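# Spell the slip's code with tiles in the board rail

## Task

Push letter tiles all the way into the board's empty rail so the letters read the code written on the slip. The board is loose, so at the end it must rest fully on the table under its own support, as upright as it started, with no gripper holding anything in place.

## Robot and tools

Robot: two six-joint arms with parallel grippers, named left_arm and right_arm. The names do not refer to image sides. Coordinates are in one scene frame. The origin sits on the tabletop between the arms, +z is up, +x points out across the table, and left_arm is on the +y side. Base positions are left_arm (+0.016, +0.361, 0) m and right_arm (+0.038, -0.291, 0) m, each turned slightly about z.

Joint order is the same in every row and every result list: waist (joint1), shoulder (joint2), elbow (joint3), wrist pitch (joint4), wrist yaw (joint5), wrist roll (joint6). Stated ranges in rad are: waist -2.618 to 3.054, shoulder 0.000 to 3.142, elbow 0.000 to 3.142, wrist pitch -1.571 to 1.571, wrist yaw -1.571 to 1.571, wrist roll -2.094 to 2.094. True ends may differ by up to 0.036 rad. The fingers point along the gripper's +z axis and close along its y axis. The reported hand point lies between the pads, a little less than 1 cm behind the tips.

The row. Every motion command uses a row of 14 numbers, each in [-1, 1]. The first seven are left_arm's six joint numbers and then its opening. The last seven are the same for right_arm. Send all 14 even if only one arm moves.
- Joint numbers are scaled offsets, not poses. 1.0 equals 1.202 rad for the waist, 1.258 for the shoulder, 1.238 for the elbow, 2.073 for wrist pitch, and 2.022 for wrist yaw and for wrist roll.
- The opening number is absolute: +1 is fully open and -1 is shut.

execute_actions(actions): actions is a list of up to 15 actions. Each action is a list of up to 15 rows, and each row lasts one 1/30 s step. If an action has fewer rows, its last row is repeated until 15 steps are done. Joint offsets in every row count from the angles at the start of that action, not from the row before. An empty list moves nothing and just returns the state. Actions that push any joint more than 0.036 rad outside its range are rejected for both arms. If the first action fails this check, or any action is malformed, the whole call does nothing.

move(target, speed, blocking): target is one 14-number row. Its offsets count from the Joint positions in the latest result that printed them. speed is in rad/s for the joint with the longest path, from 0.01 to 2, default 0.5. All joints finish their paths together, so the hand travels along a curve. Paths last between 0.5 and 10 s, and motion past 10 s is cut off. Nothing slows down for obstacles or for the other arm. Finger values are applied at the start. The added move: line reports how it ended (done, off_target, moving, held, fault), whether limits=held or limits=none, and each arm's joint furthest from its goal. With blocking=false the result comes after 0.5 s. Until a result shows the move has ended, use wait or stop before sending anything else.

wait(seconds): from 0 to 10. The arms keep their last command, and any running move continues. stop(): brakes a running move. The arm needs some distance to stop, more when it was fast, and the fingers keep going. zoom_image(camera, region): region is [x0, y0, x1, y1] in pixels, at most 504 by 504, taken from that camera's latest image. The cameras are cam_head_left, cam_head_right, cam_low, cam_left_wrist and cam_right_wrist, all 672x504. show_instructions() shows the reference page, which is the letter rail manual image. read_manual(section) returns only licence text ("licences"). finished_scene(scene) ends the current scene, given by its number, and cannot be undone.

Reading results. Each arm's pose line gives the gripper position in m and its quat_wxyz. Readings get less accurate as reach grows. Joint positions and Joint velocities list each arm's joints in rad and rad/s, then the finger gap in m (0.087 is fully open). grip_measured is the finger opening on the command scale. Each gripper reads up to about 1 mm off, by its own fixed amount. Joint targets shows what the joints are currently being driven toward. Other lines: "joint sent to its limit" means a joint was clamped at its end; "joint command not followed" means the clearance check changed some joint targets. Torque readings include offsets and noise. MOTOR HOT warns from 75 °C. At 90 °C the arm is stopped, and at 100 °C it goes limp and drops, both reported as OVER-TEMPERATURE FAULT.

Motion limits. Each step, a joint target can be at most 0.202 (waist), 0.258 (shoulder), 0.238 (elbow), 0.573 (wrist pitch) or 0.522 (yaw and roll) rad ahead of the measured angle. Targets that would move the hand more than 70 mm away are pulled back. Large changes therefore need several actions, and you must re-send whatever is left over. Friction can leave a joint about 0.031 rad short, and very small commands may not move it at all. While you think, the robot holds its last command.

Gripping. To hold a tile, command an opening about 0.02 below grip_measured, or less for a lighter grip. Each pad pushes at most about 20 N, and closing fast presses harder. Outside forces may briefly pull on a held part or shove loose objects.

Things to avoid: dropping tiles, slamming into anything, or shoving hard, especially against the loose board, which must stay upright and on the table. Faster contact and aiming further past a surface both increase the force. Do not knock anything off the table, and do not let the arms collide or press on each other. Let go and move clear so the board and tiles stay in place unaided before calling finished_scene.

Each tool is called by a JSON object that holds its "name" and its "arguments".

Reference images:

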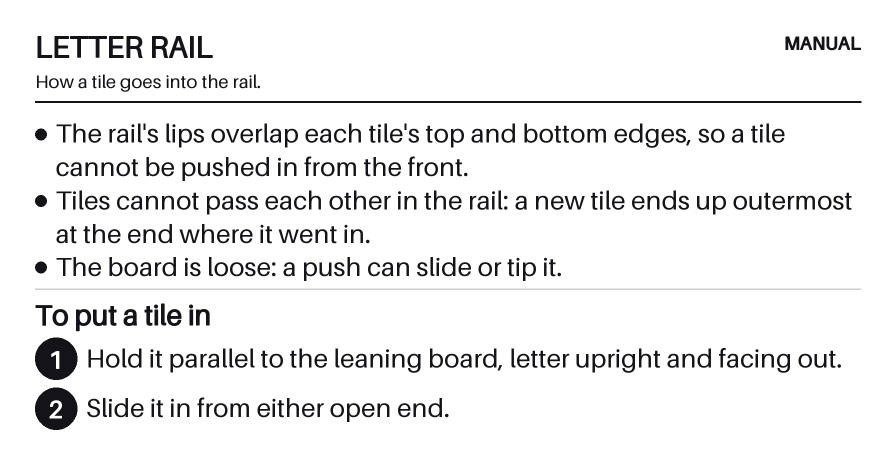

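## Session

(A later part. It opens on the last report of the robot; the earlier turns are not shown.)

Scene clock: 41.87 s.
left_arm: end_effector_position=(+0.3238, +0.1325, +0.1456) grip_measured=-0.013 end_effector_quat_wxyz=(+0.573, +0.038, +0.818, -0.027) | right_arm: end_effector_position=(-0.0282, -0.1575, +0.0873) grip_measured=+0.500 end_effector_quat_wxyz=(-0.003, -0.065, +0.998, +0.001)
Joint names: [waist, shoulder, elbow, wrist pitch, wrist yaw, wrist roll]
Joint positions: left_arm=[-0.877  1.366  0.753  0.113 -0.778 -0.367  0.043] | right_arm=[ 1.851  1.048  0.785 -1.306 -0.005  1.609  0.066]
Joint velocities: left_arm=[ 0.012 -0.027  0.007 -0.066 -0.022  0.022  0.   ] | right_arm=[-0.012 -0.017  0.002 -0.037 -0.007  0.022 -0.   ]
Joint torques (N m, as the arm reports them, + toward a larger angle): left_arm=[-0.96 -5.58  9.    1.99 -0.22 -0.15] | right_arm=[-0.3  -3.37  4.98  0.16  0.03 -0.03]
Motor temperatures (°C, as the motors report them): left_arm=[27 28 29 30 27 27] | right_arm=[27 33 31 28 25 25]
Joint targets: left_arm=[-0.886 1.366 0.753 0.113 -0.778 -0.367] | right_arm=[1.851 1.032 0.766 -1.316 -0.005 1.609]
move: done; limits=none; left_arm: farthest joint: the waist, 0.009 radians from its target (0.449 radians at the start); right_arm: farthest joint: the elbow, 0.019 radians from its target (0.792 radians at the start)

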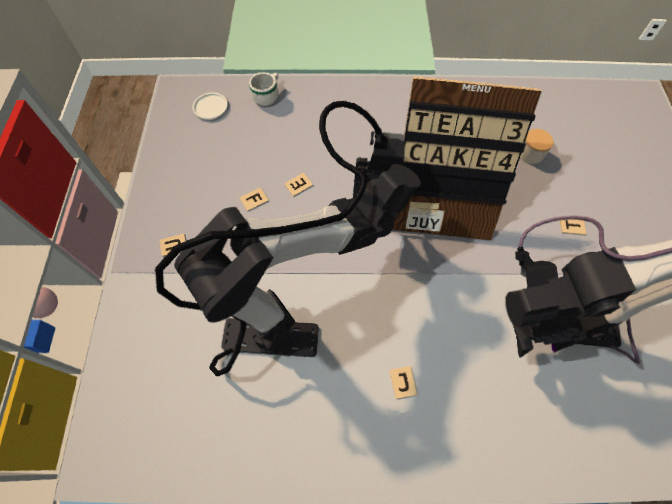

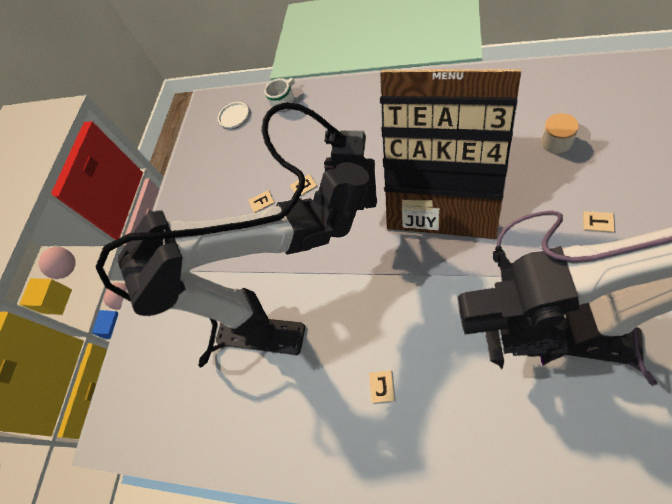

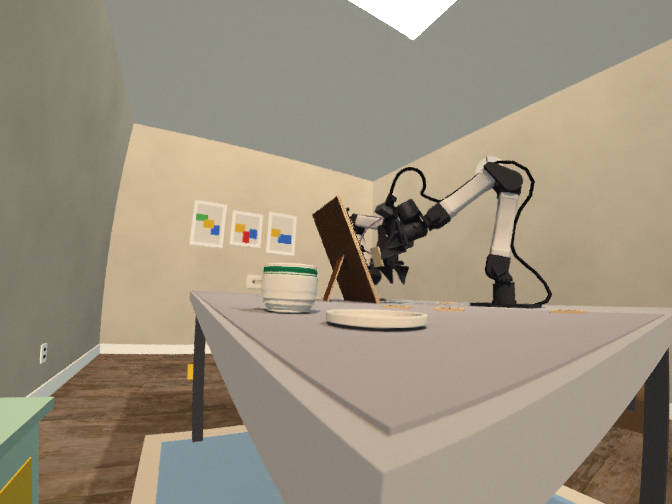

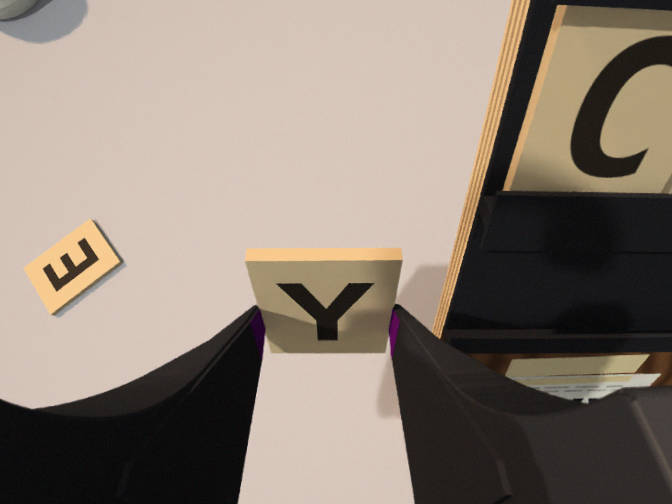

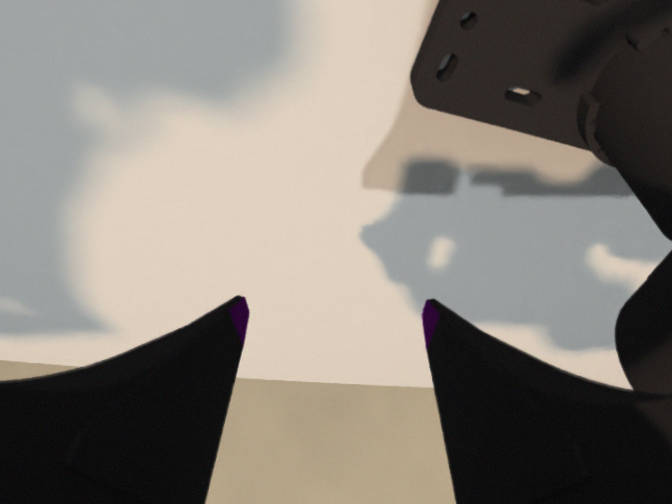

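{"name": "move", "arguments": {"target": [0.025,0.068,0.121,-0.087,0.029,-0.034,-0.08,0,0,0,0,0,0,0.5], "speed": 0.2}}

{"name": "zoom_image", "arguments": {"camera": "cam_left_wrist", "region": [330,150,600,400]}}

{"name": "zoom_image", "arguments": {"camera": "cam_low", "region": [330,210,420,305]}}

Scene clock: 44.00 s.
left_arm: end_effector_position=(+0.3306, +0.1221, +0.1461) grip_measured=-0.013 end_effector_quat_wxyz=(+0.539, +0.037, +0.841, -0.025) | right_arm: end_effector_position=(-0.0282, -0.1575, +0.0873) grip_measured=+0.500 end_effector_quat_wxyz=(-0.003, -0.065, +0.998, +0.001)
Joint names: [waist, shoulder, elbow, wrist pitch, wrist yaw, wrist roll]
Joint positions: left_arm=[-0.858  1.431  0.885 -0.051 -0.733 -0.43   0.043] | right_arm=[ 1.851  1.048  0.785 -1.306 -0.005  1.609  0.066]
Joint velocities: left_arm=[ 0.022  0.007  0.007 -0.022  0.066  0.007 -0.001] | right_arm=[-0.002 -0.012  0.007  0.066 -0.051 -0.051  0.   ]
Joint torques (N m, as the arm reports them, + toward a larger angle): left_arm=[ 0.47 -4.6  10.89  1.78 -0.11 -0.21] | right_arm=[ 0.01 -1.67  6.62  0.17  0.01 -0.05]
Motor temperatures (°C, as the motors report them): left_arm=[27 28 30 31 27 27] | right_arm=[27 32 31 28 25 25]
Joint targets: left_arm=[-0.847 1.452 0.903 -0.067 -0.719 -0.435] | right_arm=[1.851 1.048 0.785 -1.306 -0.005 1.609]
move: done; limits=none; left_arm: farthest joint: the shoulder, 0.020 radians from its target (0.085 radians at the start); right_arm: farthest joint: the waist, 0.000 radians from its target (0.000 radians at the start)

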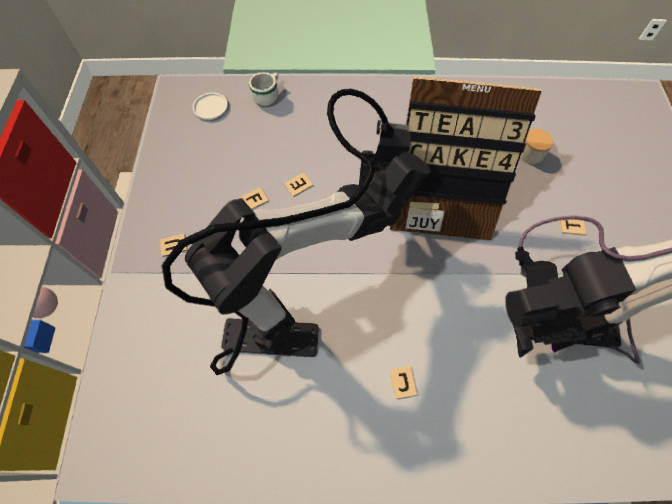

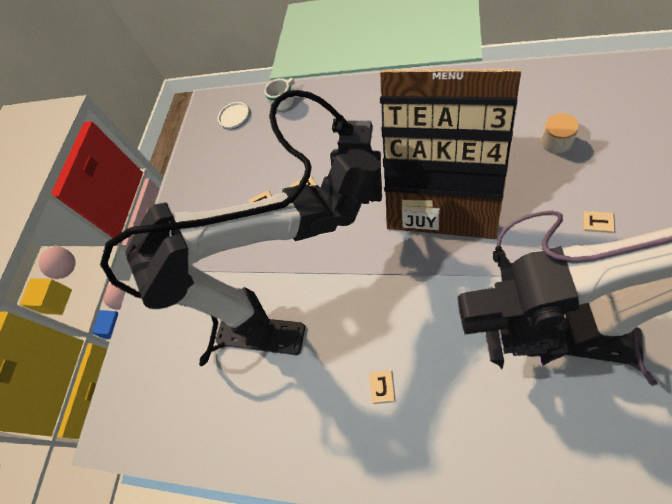

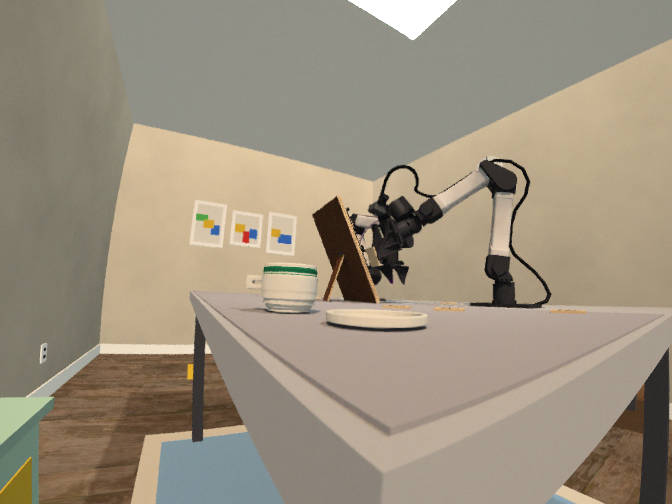

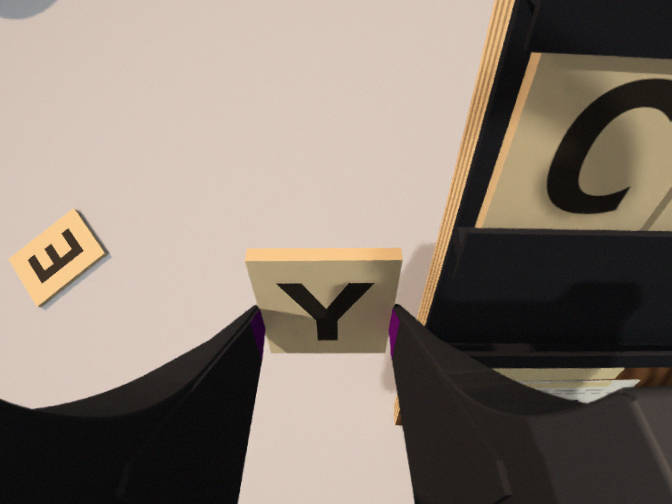

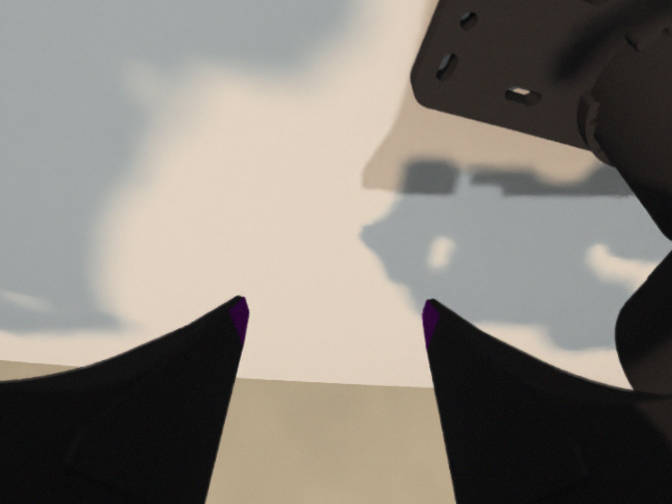

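Region (330, 150, 600, 400) of cam_left_wrist's 672x504 image, scaled by 1.867, with more detail than that image has; it fills the top 467 rows of this view, and the rest is white.

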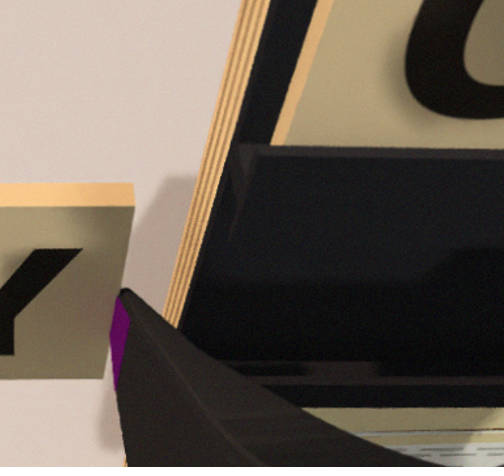

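Region (330, 210, 420, 305) of cam_low's 672x504 image, scaled by 5.305, with more detail than that image has; it fills the left 477 columns of this view, and the rest is white.

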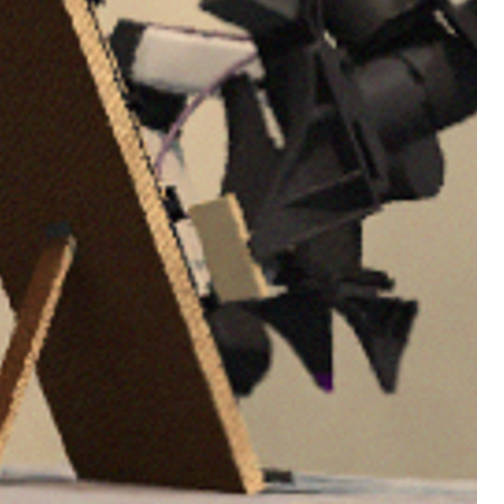

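{"name": "execute_actions", "arguments": {"actions": [[[-0.012,0.021,0.021,-0.009,-0.008,-0.005,-0.08,0.05,0,0,0,0,0,0.5],[-0.012,0.021,0.021,-0.009,-0.008,-0.005,-0.08,0.1,0,0,0,0,0,0.5],[-0.016,0.028,0.027,-0.0106,-0.01,-0.007,-0.08,0.15,0,0,0,0,0,0.5],[-0.016,0.028,0.027,-0.0106,-0.01,-0.007,-0.08,0.2,0,0,0,0,0,0.5],[-0.021,0.035,0.033,-0.012,-0.012,-0.009,-0.08,0.25,0,0,0,0,0,0.5],[-0.021,0.035,0.033,-0.012,-0.012,-0.009,-0.08,0.3,0,0,0,0,0,0.5],[-0.025,0.041,0.0395,-0.0135,-0.014,-0.011,-0.08,0.35,0,0,0,0,0,0.5]]]}}

{"name": "zoom_image", "arguments": {"camera": "cam_left_wrist", "region": [330,190,530,390]}}

{"name": "zoom_image", "arguments": {"camera": "cam_low", "region": [345,230,400,285]}}

Scene clock: 45.03 s.
left_arm: end_effector_position=(+0.3302, +0.1124, +0.1455) grip_measured=-0.013 end_effector_quat_wxyz=(+0.538, +0.038, +0.842, -0.025) | right_arm: end_effector_position=(-0.0757, -0.1947, +0.0872) grip_measured=+0.500 end_effector_quat_wxyz=(-0.002, -0.267, +0.964, +0.001)
Joint names: [waist, shoulder, elbow, wrist pitch, wrist yaw, wrist roll]
Joint positions: left_arm=[-0.878  1.463  0.915 -0.062 -0.748 -0.445  0.043] | right_arm=[ 2.263  1.048  0.785 -1.306 -0.003  1.609  0.066]
Joint velocities: left_arm=[-0.037 -0.027 -0.002  0.007  0.007 -0.081 -0.001] | right_arm=[-0.002 -0.002 -0.012 -0.022 -0.022  0.037  0.   ]
Joint torques (N m, as the arm reports them, + toward a larger angle): left_arm=[-1.   -5.   10.95  1.77 -0.37 -0.21] | right_arm=[ 0.69 -1.54  6.68  0.28  0.03 -0.07]
Motor temperatures (°C, as the motors report them): left_arm=[27 28 30 31 27 27] | right_arm=[27 32 31 28 25 25]
Joint targets: left_arm=[-0.888 1.483 0.934 -0.079 -0.761 -0.452] | right_arm=[2.272 1.048 0.785 -1.306 -0.005 1.609]

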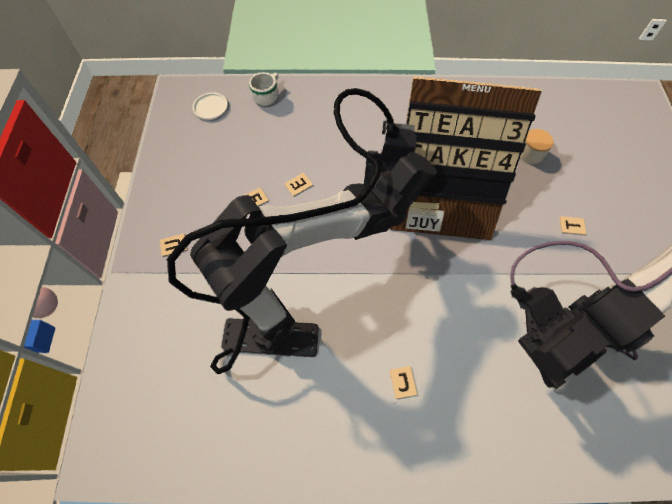

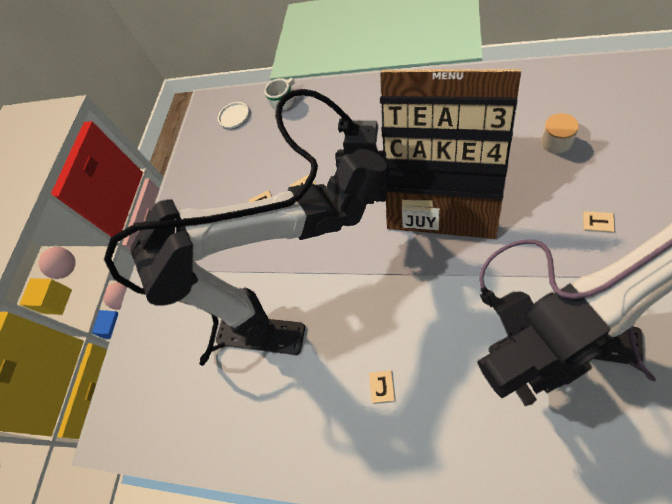

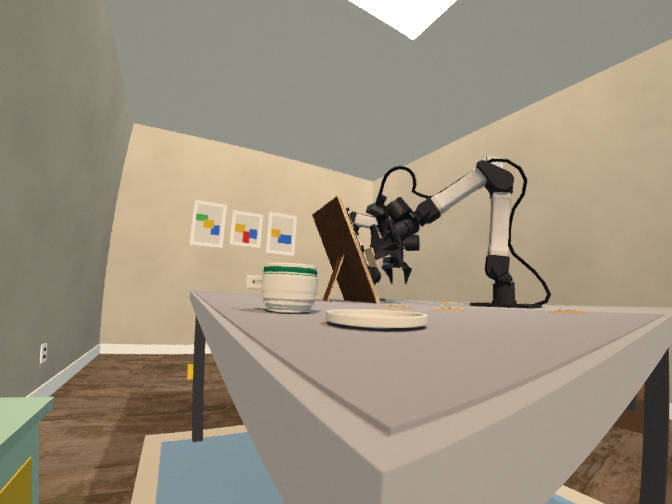

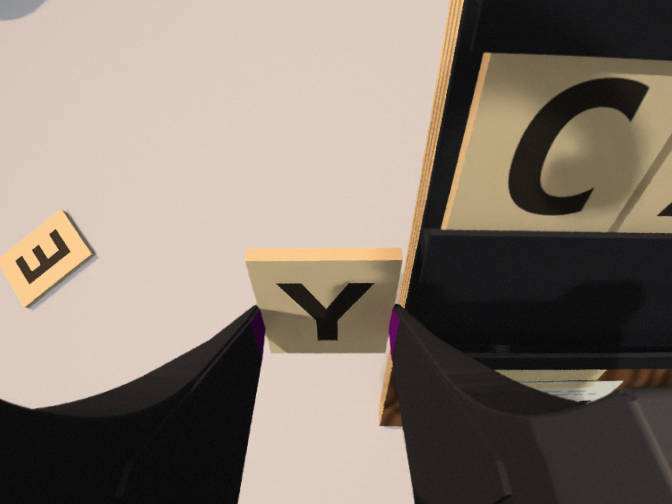

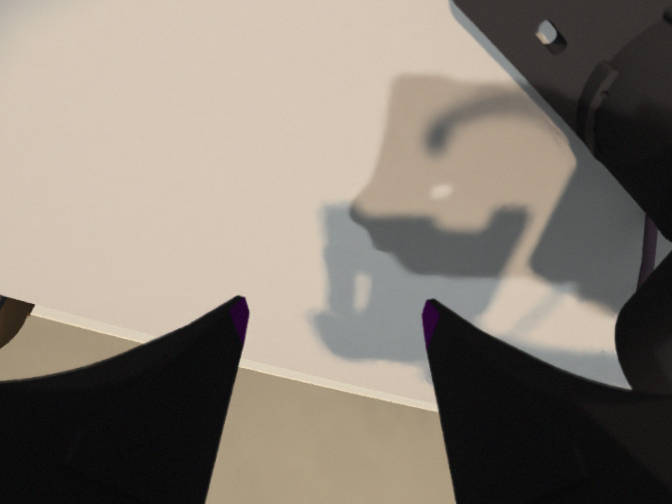

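Region (330, 190, 530, 390) of cam_left_wrist's 672x504 image, scaled by 2.520, with more detail than that image has.

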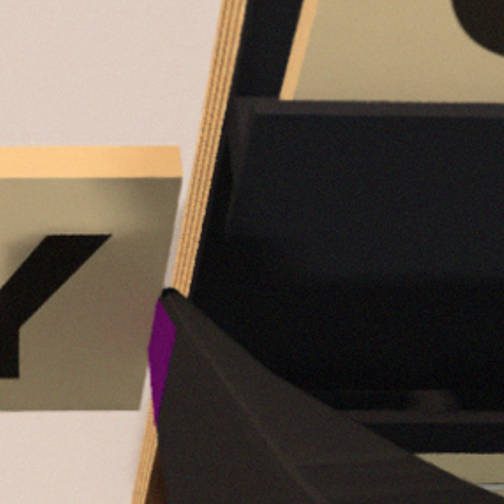

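Region (345, 230, 400, 285) of cam_low's 672x504 image, scaled by 9.164, with more detail than that image has.

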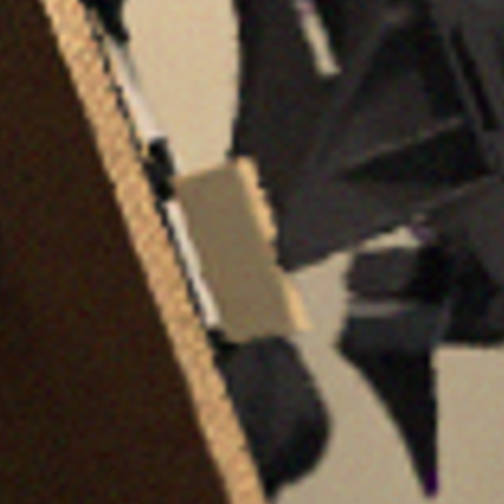

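{"name": "execute_actions", "arguments": {"actions": [[[-0.012,0.021,0.021,-0.009,-0.008,-0.012,-0.08,0,0,0,0,0,0,0.5],[-0.012,0.021,0.021,-0.009,-0.008,-0.012,-0.08,0,0,0,0,0,0,0.5],[-0.016,0.028,0.027,-0.0106,-0.01,-0.015,-0.08,0,0,0,0,0,0,0.5],[-0.016,0.028,0.027,-0.0106,-0.01,-0.015,-0.08,0,0,0,0,0,0,0.5],[-0.021,0.035,0.034,-0.012,-0.012,-0.017,-0.08,0,0,0,0,0,0,0.5],[-0.021,0.035,0.034,-0.012,-0.012,-0.017,-0.08,0,0,0,0,0,0,0.5],[-0.026,0.042,0.041,-0.014,-0.015,-0.019,-0.08,0,0,0,0,0,0,0.5]]]}}

{"name": "zoom_image", "arguments": {"camera": "cam_left_wrist", "region": [290,190,490,390]}}

Scene clock: 45.77 s.
left_arm: end_effector_position=(+0.3304, +0.1060, +0.1457) grip_measured=-0.013 end_effector_quat_wxyz=(+0.539, +0.029, +0.842, -0.021) | right_arm: end_effector_position=(-0.0757, -0.1947, +0.0872) grip_measured=+0.500 end_effector_quat_wxyz=(-0.002, -0.267, +0.964, +0.001)
Joint names: [waist, shoulder, elbow, wrist pitch, wrist yaw, wrist roll]
Joint positions: left_arm=[-0.896  1.493  0.946 -0.082 -0.778 -0.476  0.043] | right_arm=[ 2.263  1.048  0.785 -1.306 -0.003  1.609  0.066]
Joint velocities: left_arm=[-0.022 -0.027 -0.002 -0.051 -0.007 -0.007  0.001] | right_arm=[ 0.002 -0.012 -0.002  0.007 -0.081 -0.007 -0.001]
Joint torques (N m, as the arm reports them, + toward a larger angle): left_arm=[-1.26 -5.01 10.97  1.81 -0.26 -0.21] | right_arm=[ 0.08 -1.9   6.71  0.22  0.08 -0.07]
Motor temperatures (°C, as the motors report them): left_arm=[27 28 30 31 27 27] | right_arm=[27 32 31 28 25 25]
Joint targets: left_arm=[-0.910 1.516 0.966 -0.091 -0.778 -0.484] | right_arm=[2.263 1.048 0.785 -1.306 -0.003 1.609]

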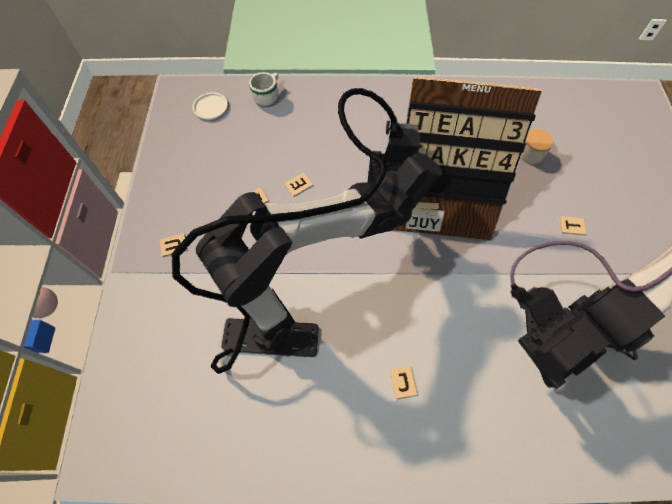

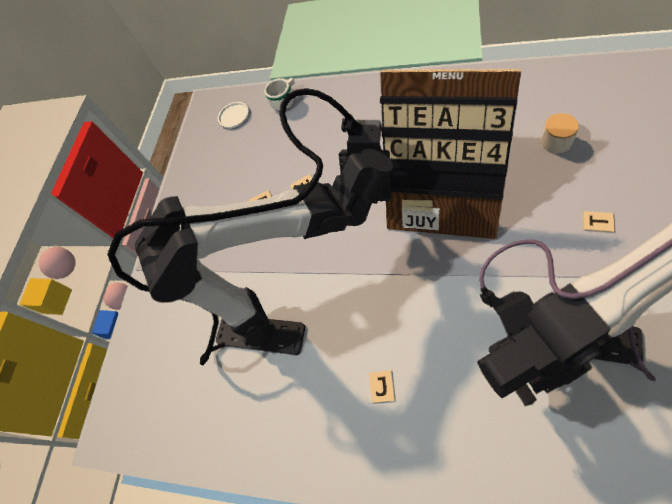

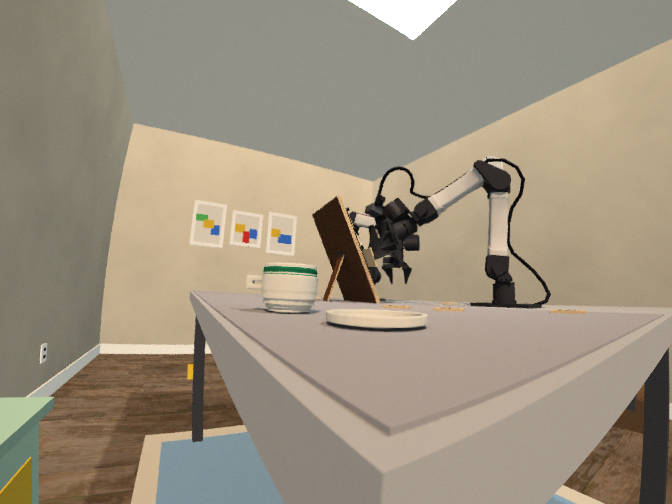

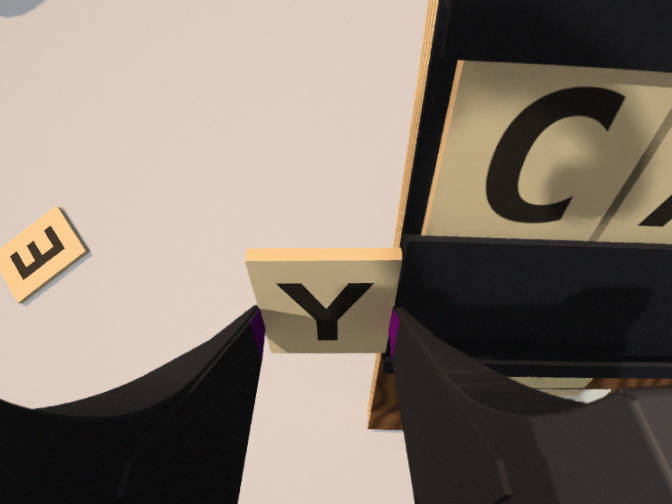

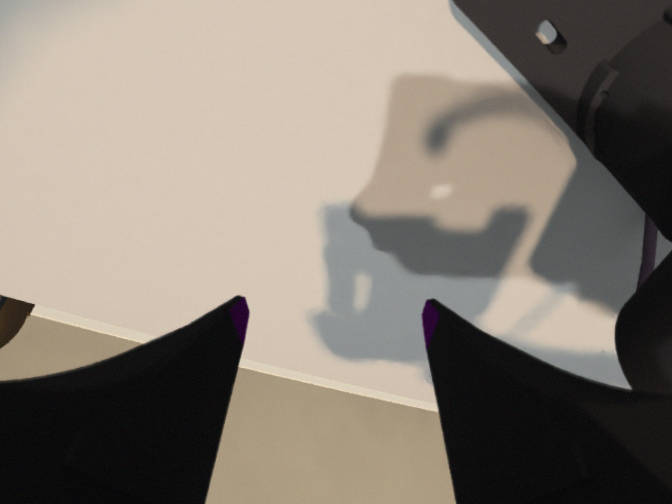

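Region (290, 190, 490, 390) of cam_left_wrist's 672x504 image, scaled by 2.520, with more detail than that image has.

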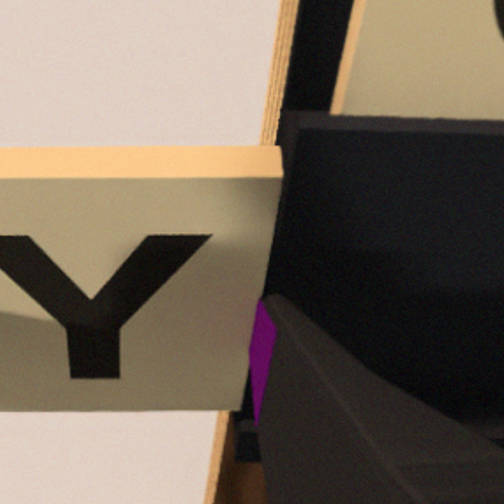

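{"name": "execute_actions", "arguments": {"actions": [[[0,0,-0.026,0,0,0,-0.08,0,0,0,0,0,0,0.5]],[[0,0,0,0,0.022,0,-0.08,0,0,0,0,0,0,0.5]]]}}

{"name": "zoom_image", "arguments": {"camera": "cam_left_wrist", "region": [290,190,490,390]}}

Scene clock: 47.00 s.
left_arm: end_effector_position=(+0.3304, +0.1058, +0.1456) grip_measured=-0.013 end_effector_quat_wxyz=(+0.538, +0.029, +0.842, -0.021) | right_arm: end_effector_position=(-0.0757, -0.1947, +0.0872) grip_measured=+0.500 end_effector_quat_wxyz=(-0.002, -0.267, +0.964, +0.001)
Joint names: [waist, shoulder, elbow, wrist pitch, wrist yaw, wrist roll]
Joint positions: left_arm=[-0.896  1.493  0.946 -0.082 -0.777 -0.477  0.043] | right_arm=[ 2.263  1.048  0.785 -1.306 -0.003  1.609  0.066]
Joint velocities: left_arm=[ 0.012  0.007 -0.002 -0.081 -0.007 -0.022 -0.001] | right_arm=[-0.007  0.017  0.007  0.081 -0.037 -0.066  0.   ]
Joint torques (N m, as the arm reports them, + toward a larger angle): left_arm=[-0.33 -6.92  9.05  1.9   0.18 -0.15] | right_arm=[-0.11 -1.72  6.45  0.19  0.12 -0.05]
Motor temperatures (°C, as the motors report them): left_arm=[27 29 30 31 27 27] | right_arm=[27 32 32 28 25 25]
Joint targets: left_arm=[-0.896 1.493 0.946 -0.082 -0.734 -0.477] | right_arm=[2.263 1.048 0.785 -1.306 -0.003 1.609]

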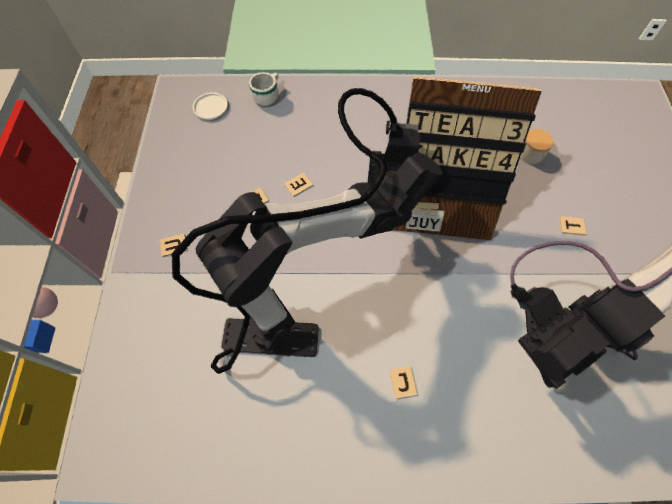

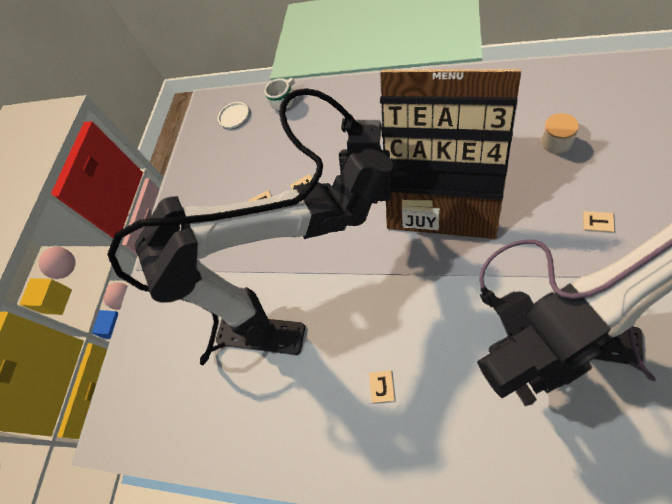

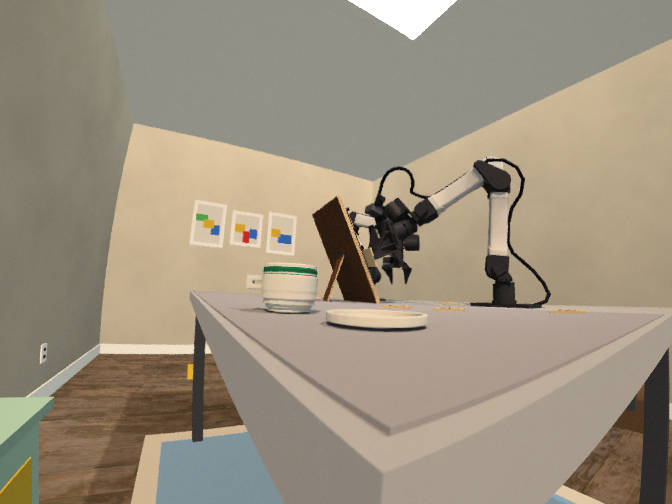

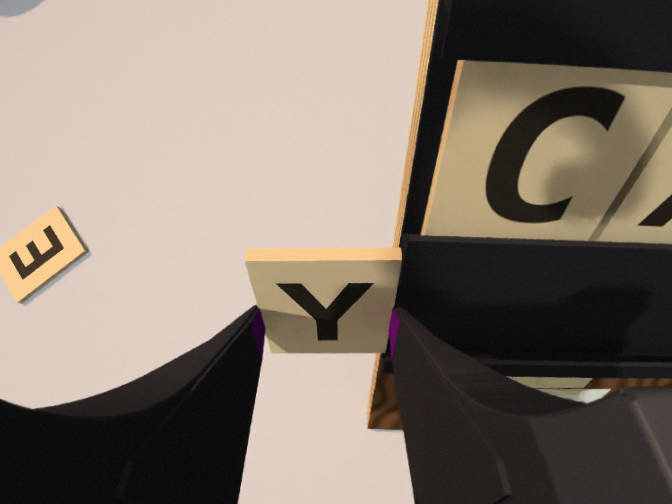

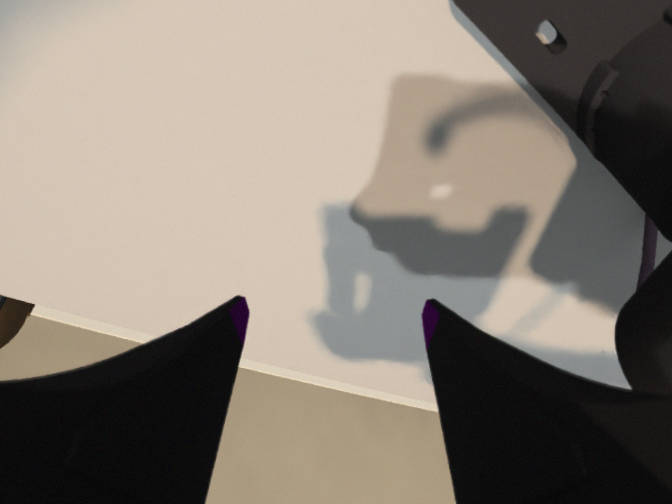

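Region (290, 190, 490, 390) of cam_left_wrist's 672x504 image, scaled by 2.520, with more detail than that image has.

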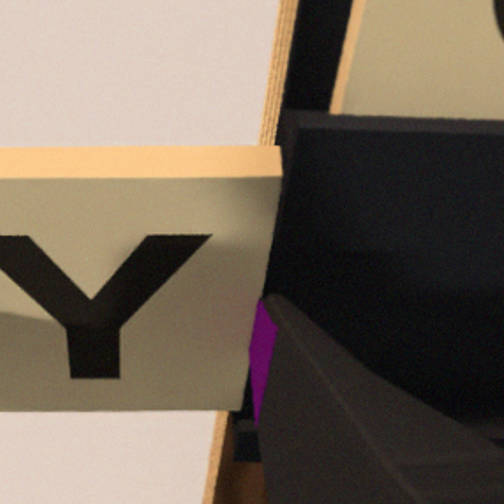

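{"name": "execute_actions", "arguments": {"actions": []}}

Scene clock: 47.70 s.
left_arm: end_effector_position=(+0.3304, +0.1058, +0.1456) grip_measured=-0.013 end_effector_quat_wxyz=(+0.538, +0.029, +0.842, -0.021) | right_arm: end_effector_position=(-0.0757, -0.1947, +0.0872) grip_measured=+0.500 end_effector_quat_wxyz=(-0.002, -0.267, +0.964, +0.001)
Joint names: [waist, shoulder, elbow, wrist pitch, wrist yaw, wrist roll]
Joint positions: left_arm=[-0.896  1.493  0.946 -0.082 -0.777 -0.477  0.043] | right_arm=[ 2.263  1.048  0.785 -1.306 -0.003  1.609  0.066]
Joint velocities: left_arm=[-0.012  0.007  0.002  0.007 -0.007  0.037  0.   ] | right_arm=[-0.012 -0.002  0.007 -0.022 -0.007 -0.051 -0.   ]
Joint torques (N m, as the arm reports them, + toward a larger angle): left_arm=[-0.33 -6.89  9.05  1.9   0.17 -0.15] | right_arm=[ 0.11 -1.82  6.71  0.22  0.   -0.09]
Motor temperatures (°C, as the motors report them): left_arm=[27 29 30 31 27 27] | right_arm=[27 32 32 28 25 25]
Joint targets: left_arm=[-0.896 1.493 0.946 -0.082 -0.734 -0.477] | right_arm=[2.263 1.048 0.785 -1.306 -0.003 1.609]

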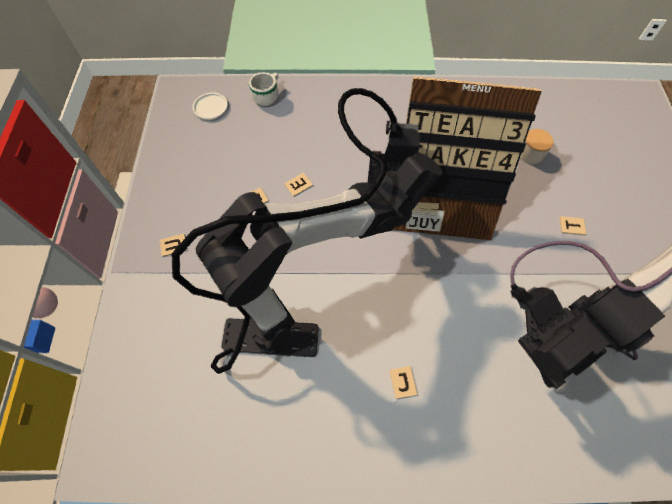

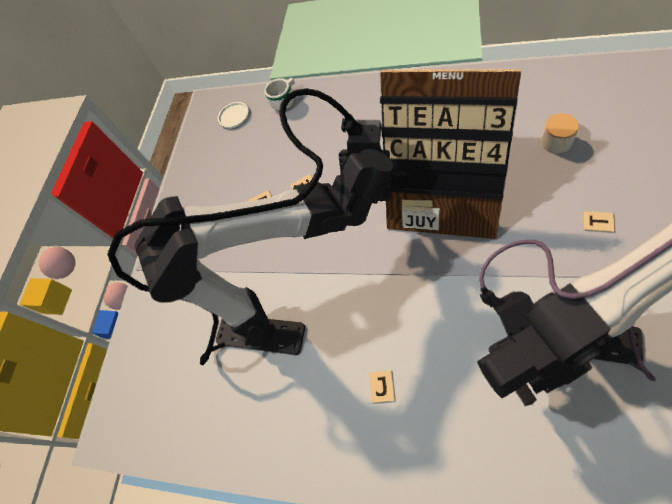

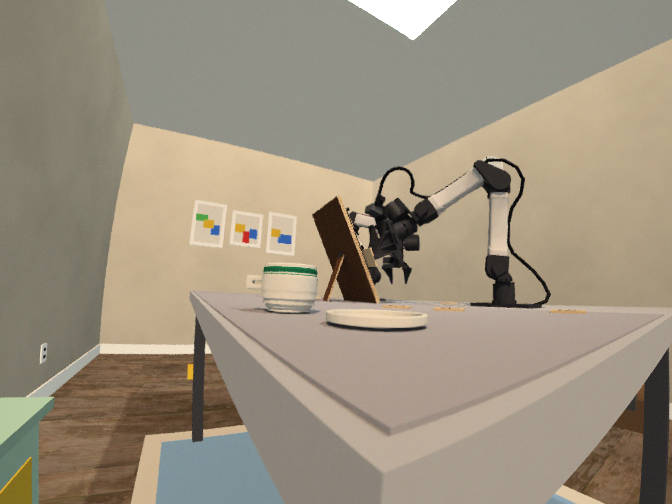

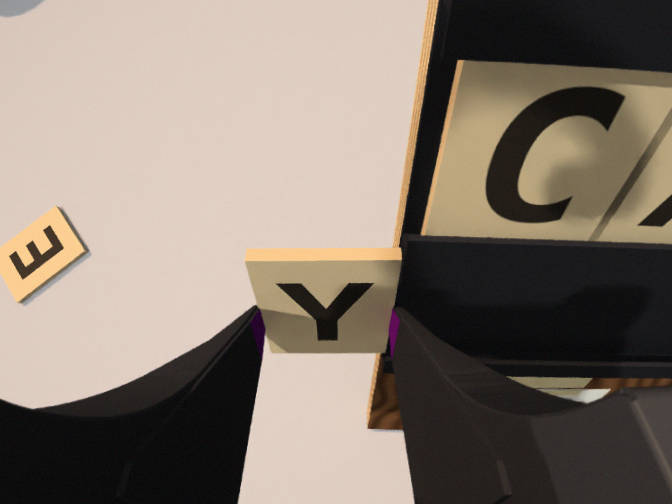

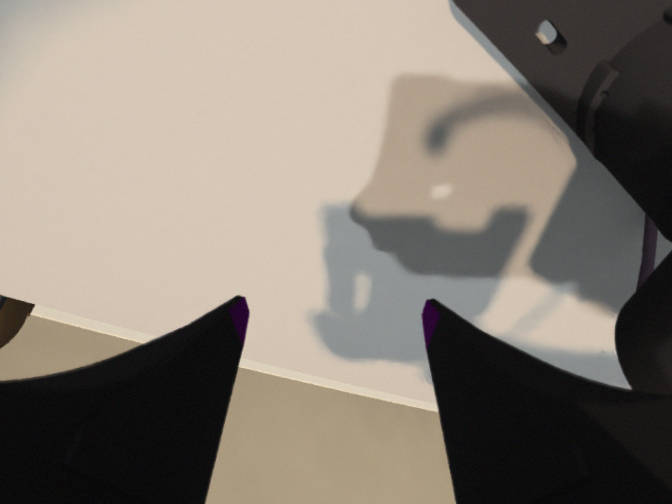

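Release pressure (waist back), lower via wrist pitch.

{"name": "execute_actions", "arguments": {"actions": [[[0.02,0,0,0,0,0,-0.08,0,0,0,0,0,0,0.5]],[[0,0,0,-0.016,0.01,0,-0.08,0,0,0,0,0,0,0.5]]]}}

{"name": "zoom_image", "arguments": {"camera": "cam_left_wrist", "region": [330,200,530,400]}}

{"name": "zoom_image", "arguments": {"camera": "cam_low", "region": [335,215,405,295]}}

Scene clock: 48.80 s.
left_arm: end_effector_position=(+0.3321, +0.1078, +0.1451) grip_measured=-0.013 end_effector_quat_wxyz=(+0.537, +0.027, +0.843, -0.020) | right_arm: end_effector_position=(-0.0757, -0.1947, +0.0872) grip_measured=+0.500 end_effector_quat_wxyz=(-0.002, -0.267, +0.964, +0.001)
Joint names: [waist, shoulder, elbow, wrist pitch, wrist yaw, wrist roll]
Joint positions: left_arm=[-0.888  1.493  0.946 -0.083 -0.772 -0.477  0.043] | right_arm=[ 2.263  1.048  0.785 -1.306 -0.003  1.609  0.066]
Joint velocities: left_arm=[-0.002 -0.002 -0.007  0.007 -0.081 -0.051  0.001] | right_arm=[-0.012 -0.012  0.002 -0.037 -0.037  0.066 -0.   ]
Joint torques (N m, as the arm reports them, + toward a larger angle): left_arm=[-0.33 -6.89  9.06  1.58 -0.08 -0.15] | right_arm=[-0.16 -1.88  6.49  0.15  0.07 -0.06]
Motor temperatures (°C, as the motors report them): left_arm=[27 29 30 31 27 27] | right_arm=[27 32 32 28 25 25]
Joint targets: left_arm=[-0.888 1.493 0.946 -0.115 -0.754 -0.477] | right_arm=[2.263 1.048 0.785 -1.306 -0.003 1.609]

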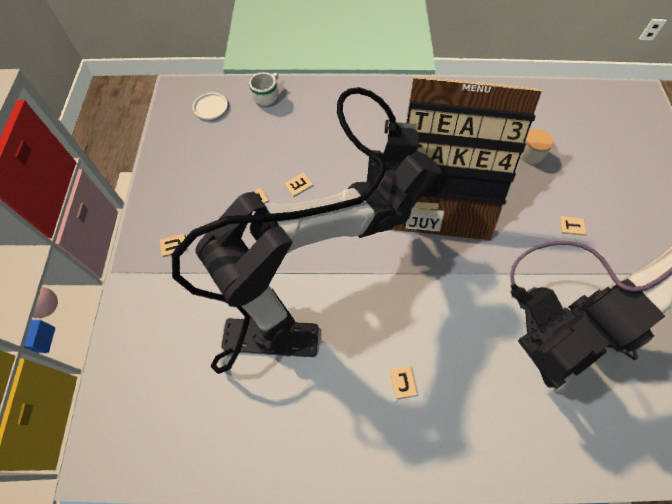

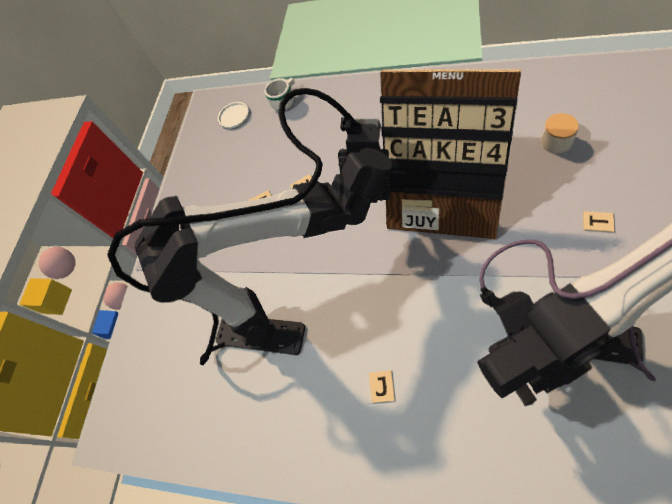

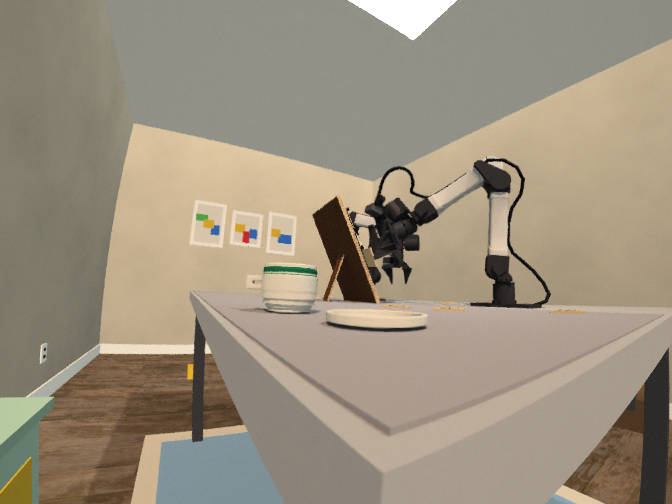

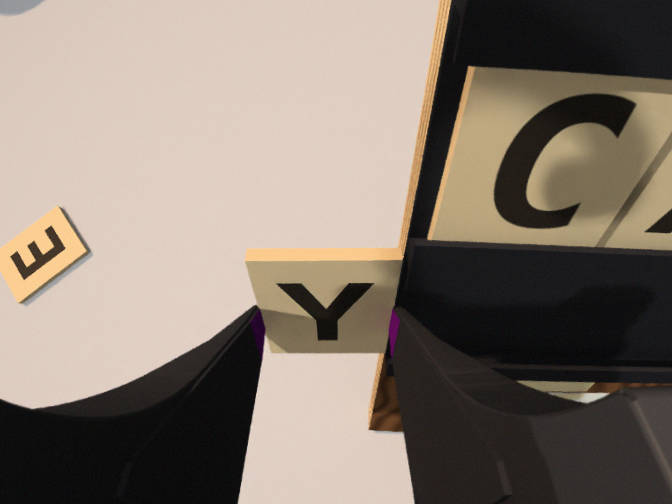

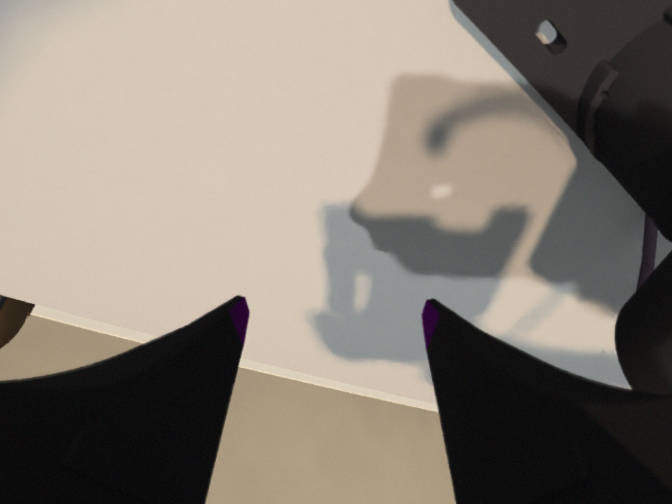

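Region (330, 200, 530, 400) of cam_left_wrist's 672x504 image, scaled by 2.520, with more detail than that image has.

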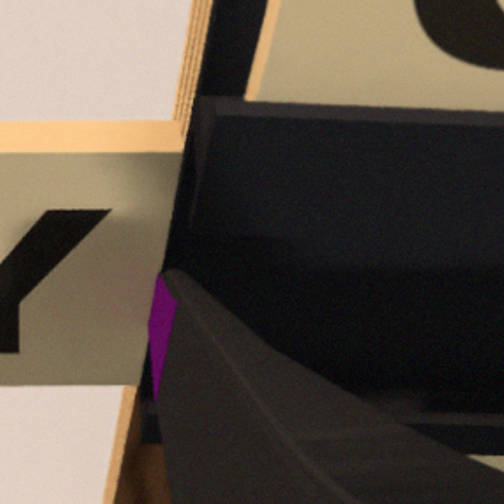

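Region (335, 215, 405, 295) of cam_low's 672x504 image, scaled by 6.300, with more detail than that image has; it fills the left 441 columns of this view, and the rest is white.

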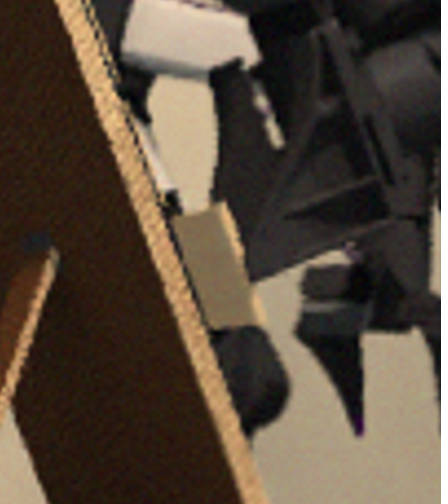

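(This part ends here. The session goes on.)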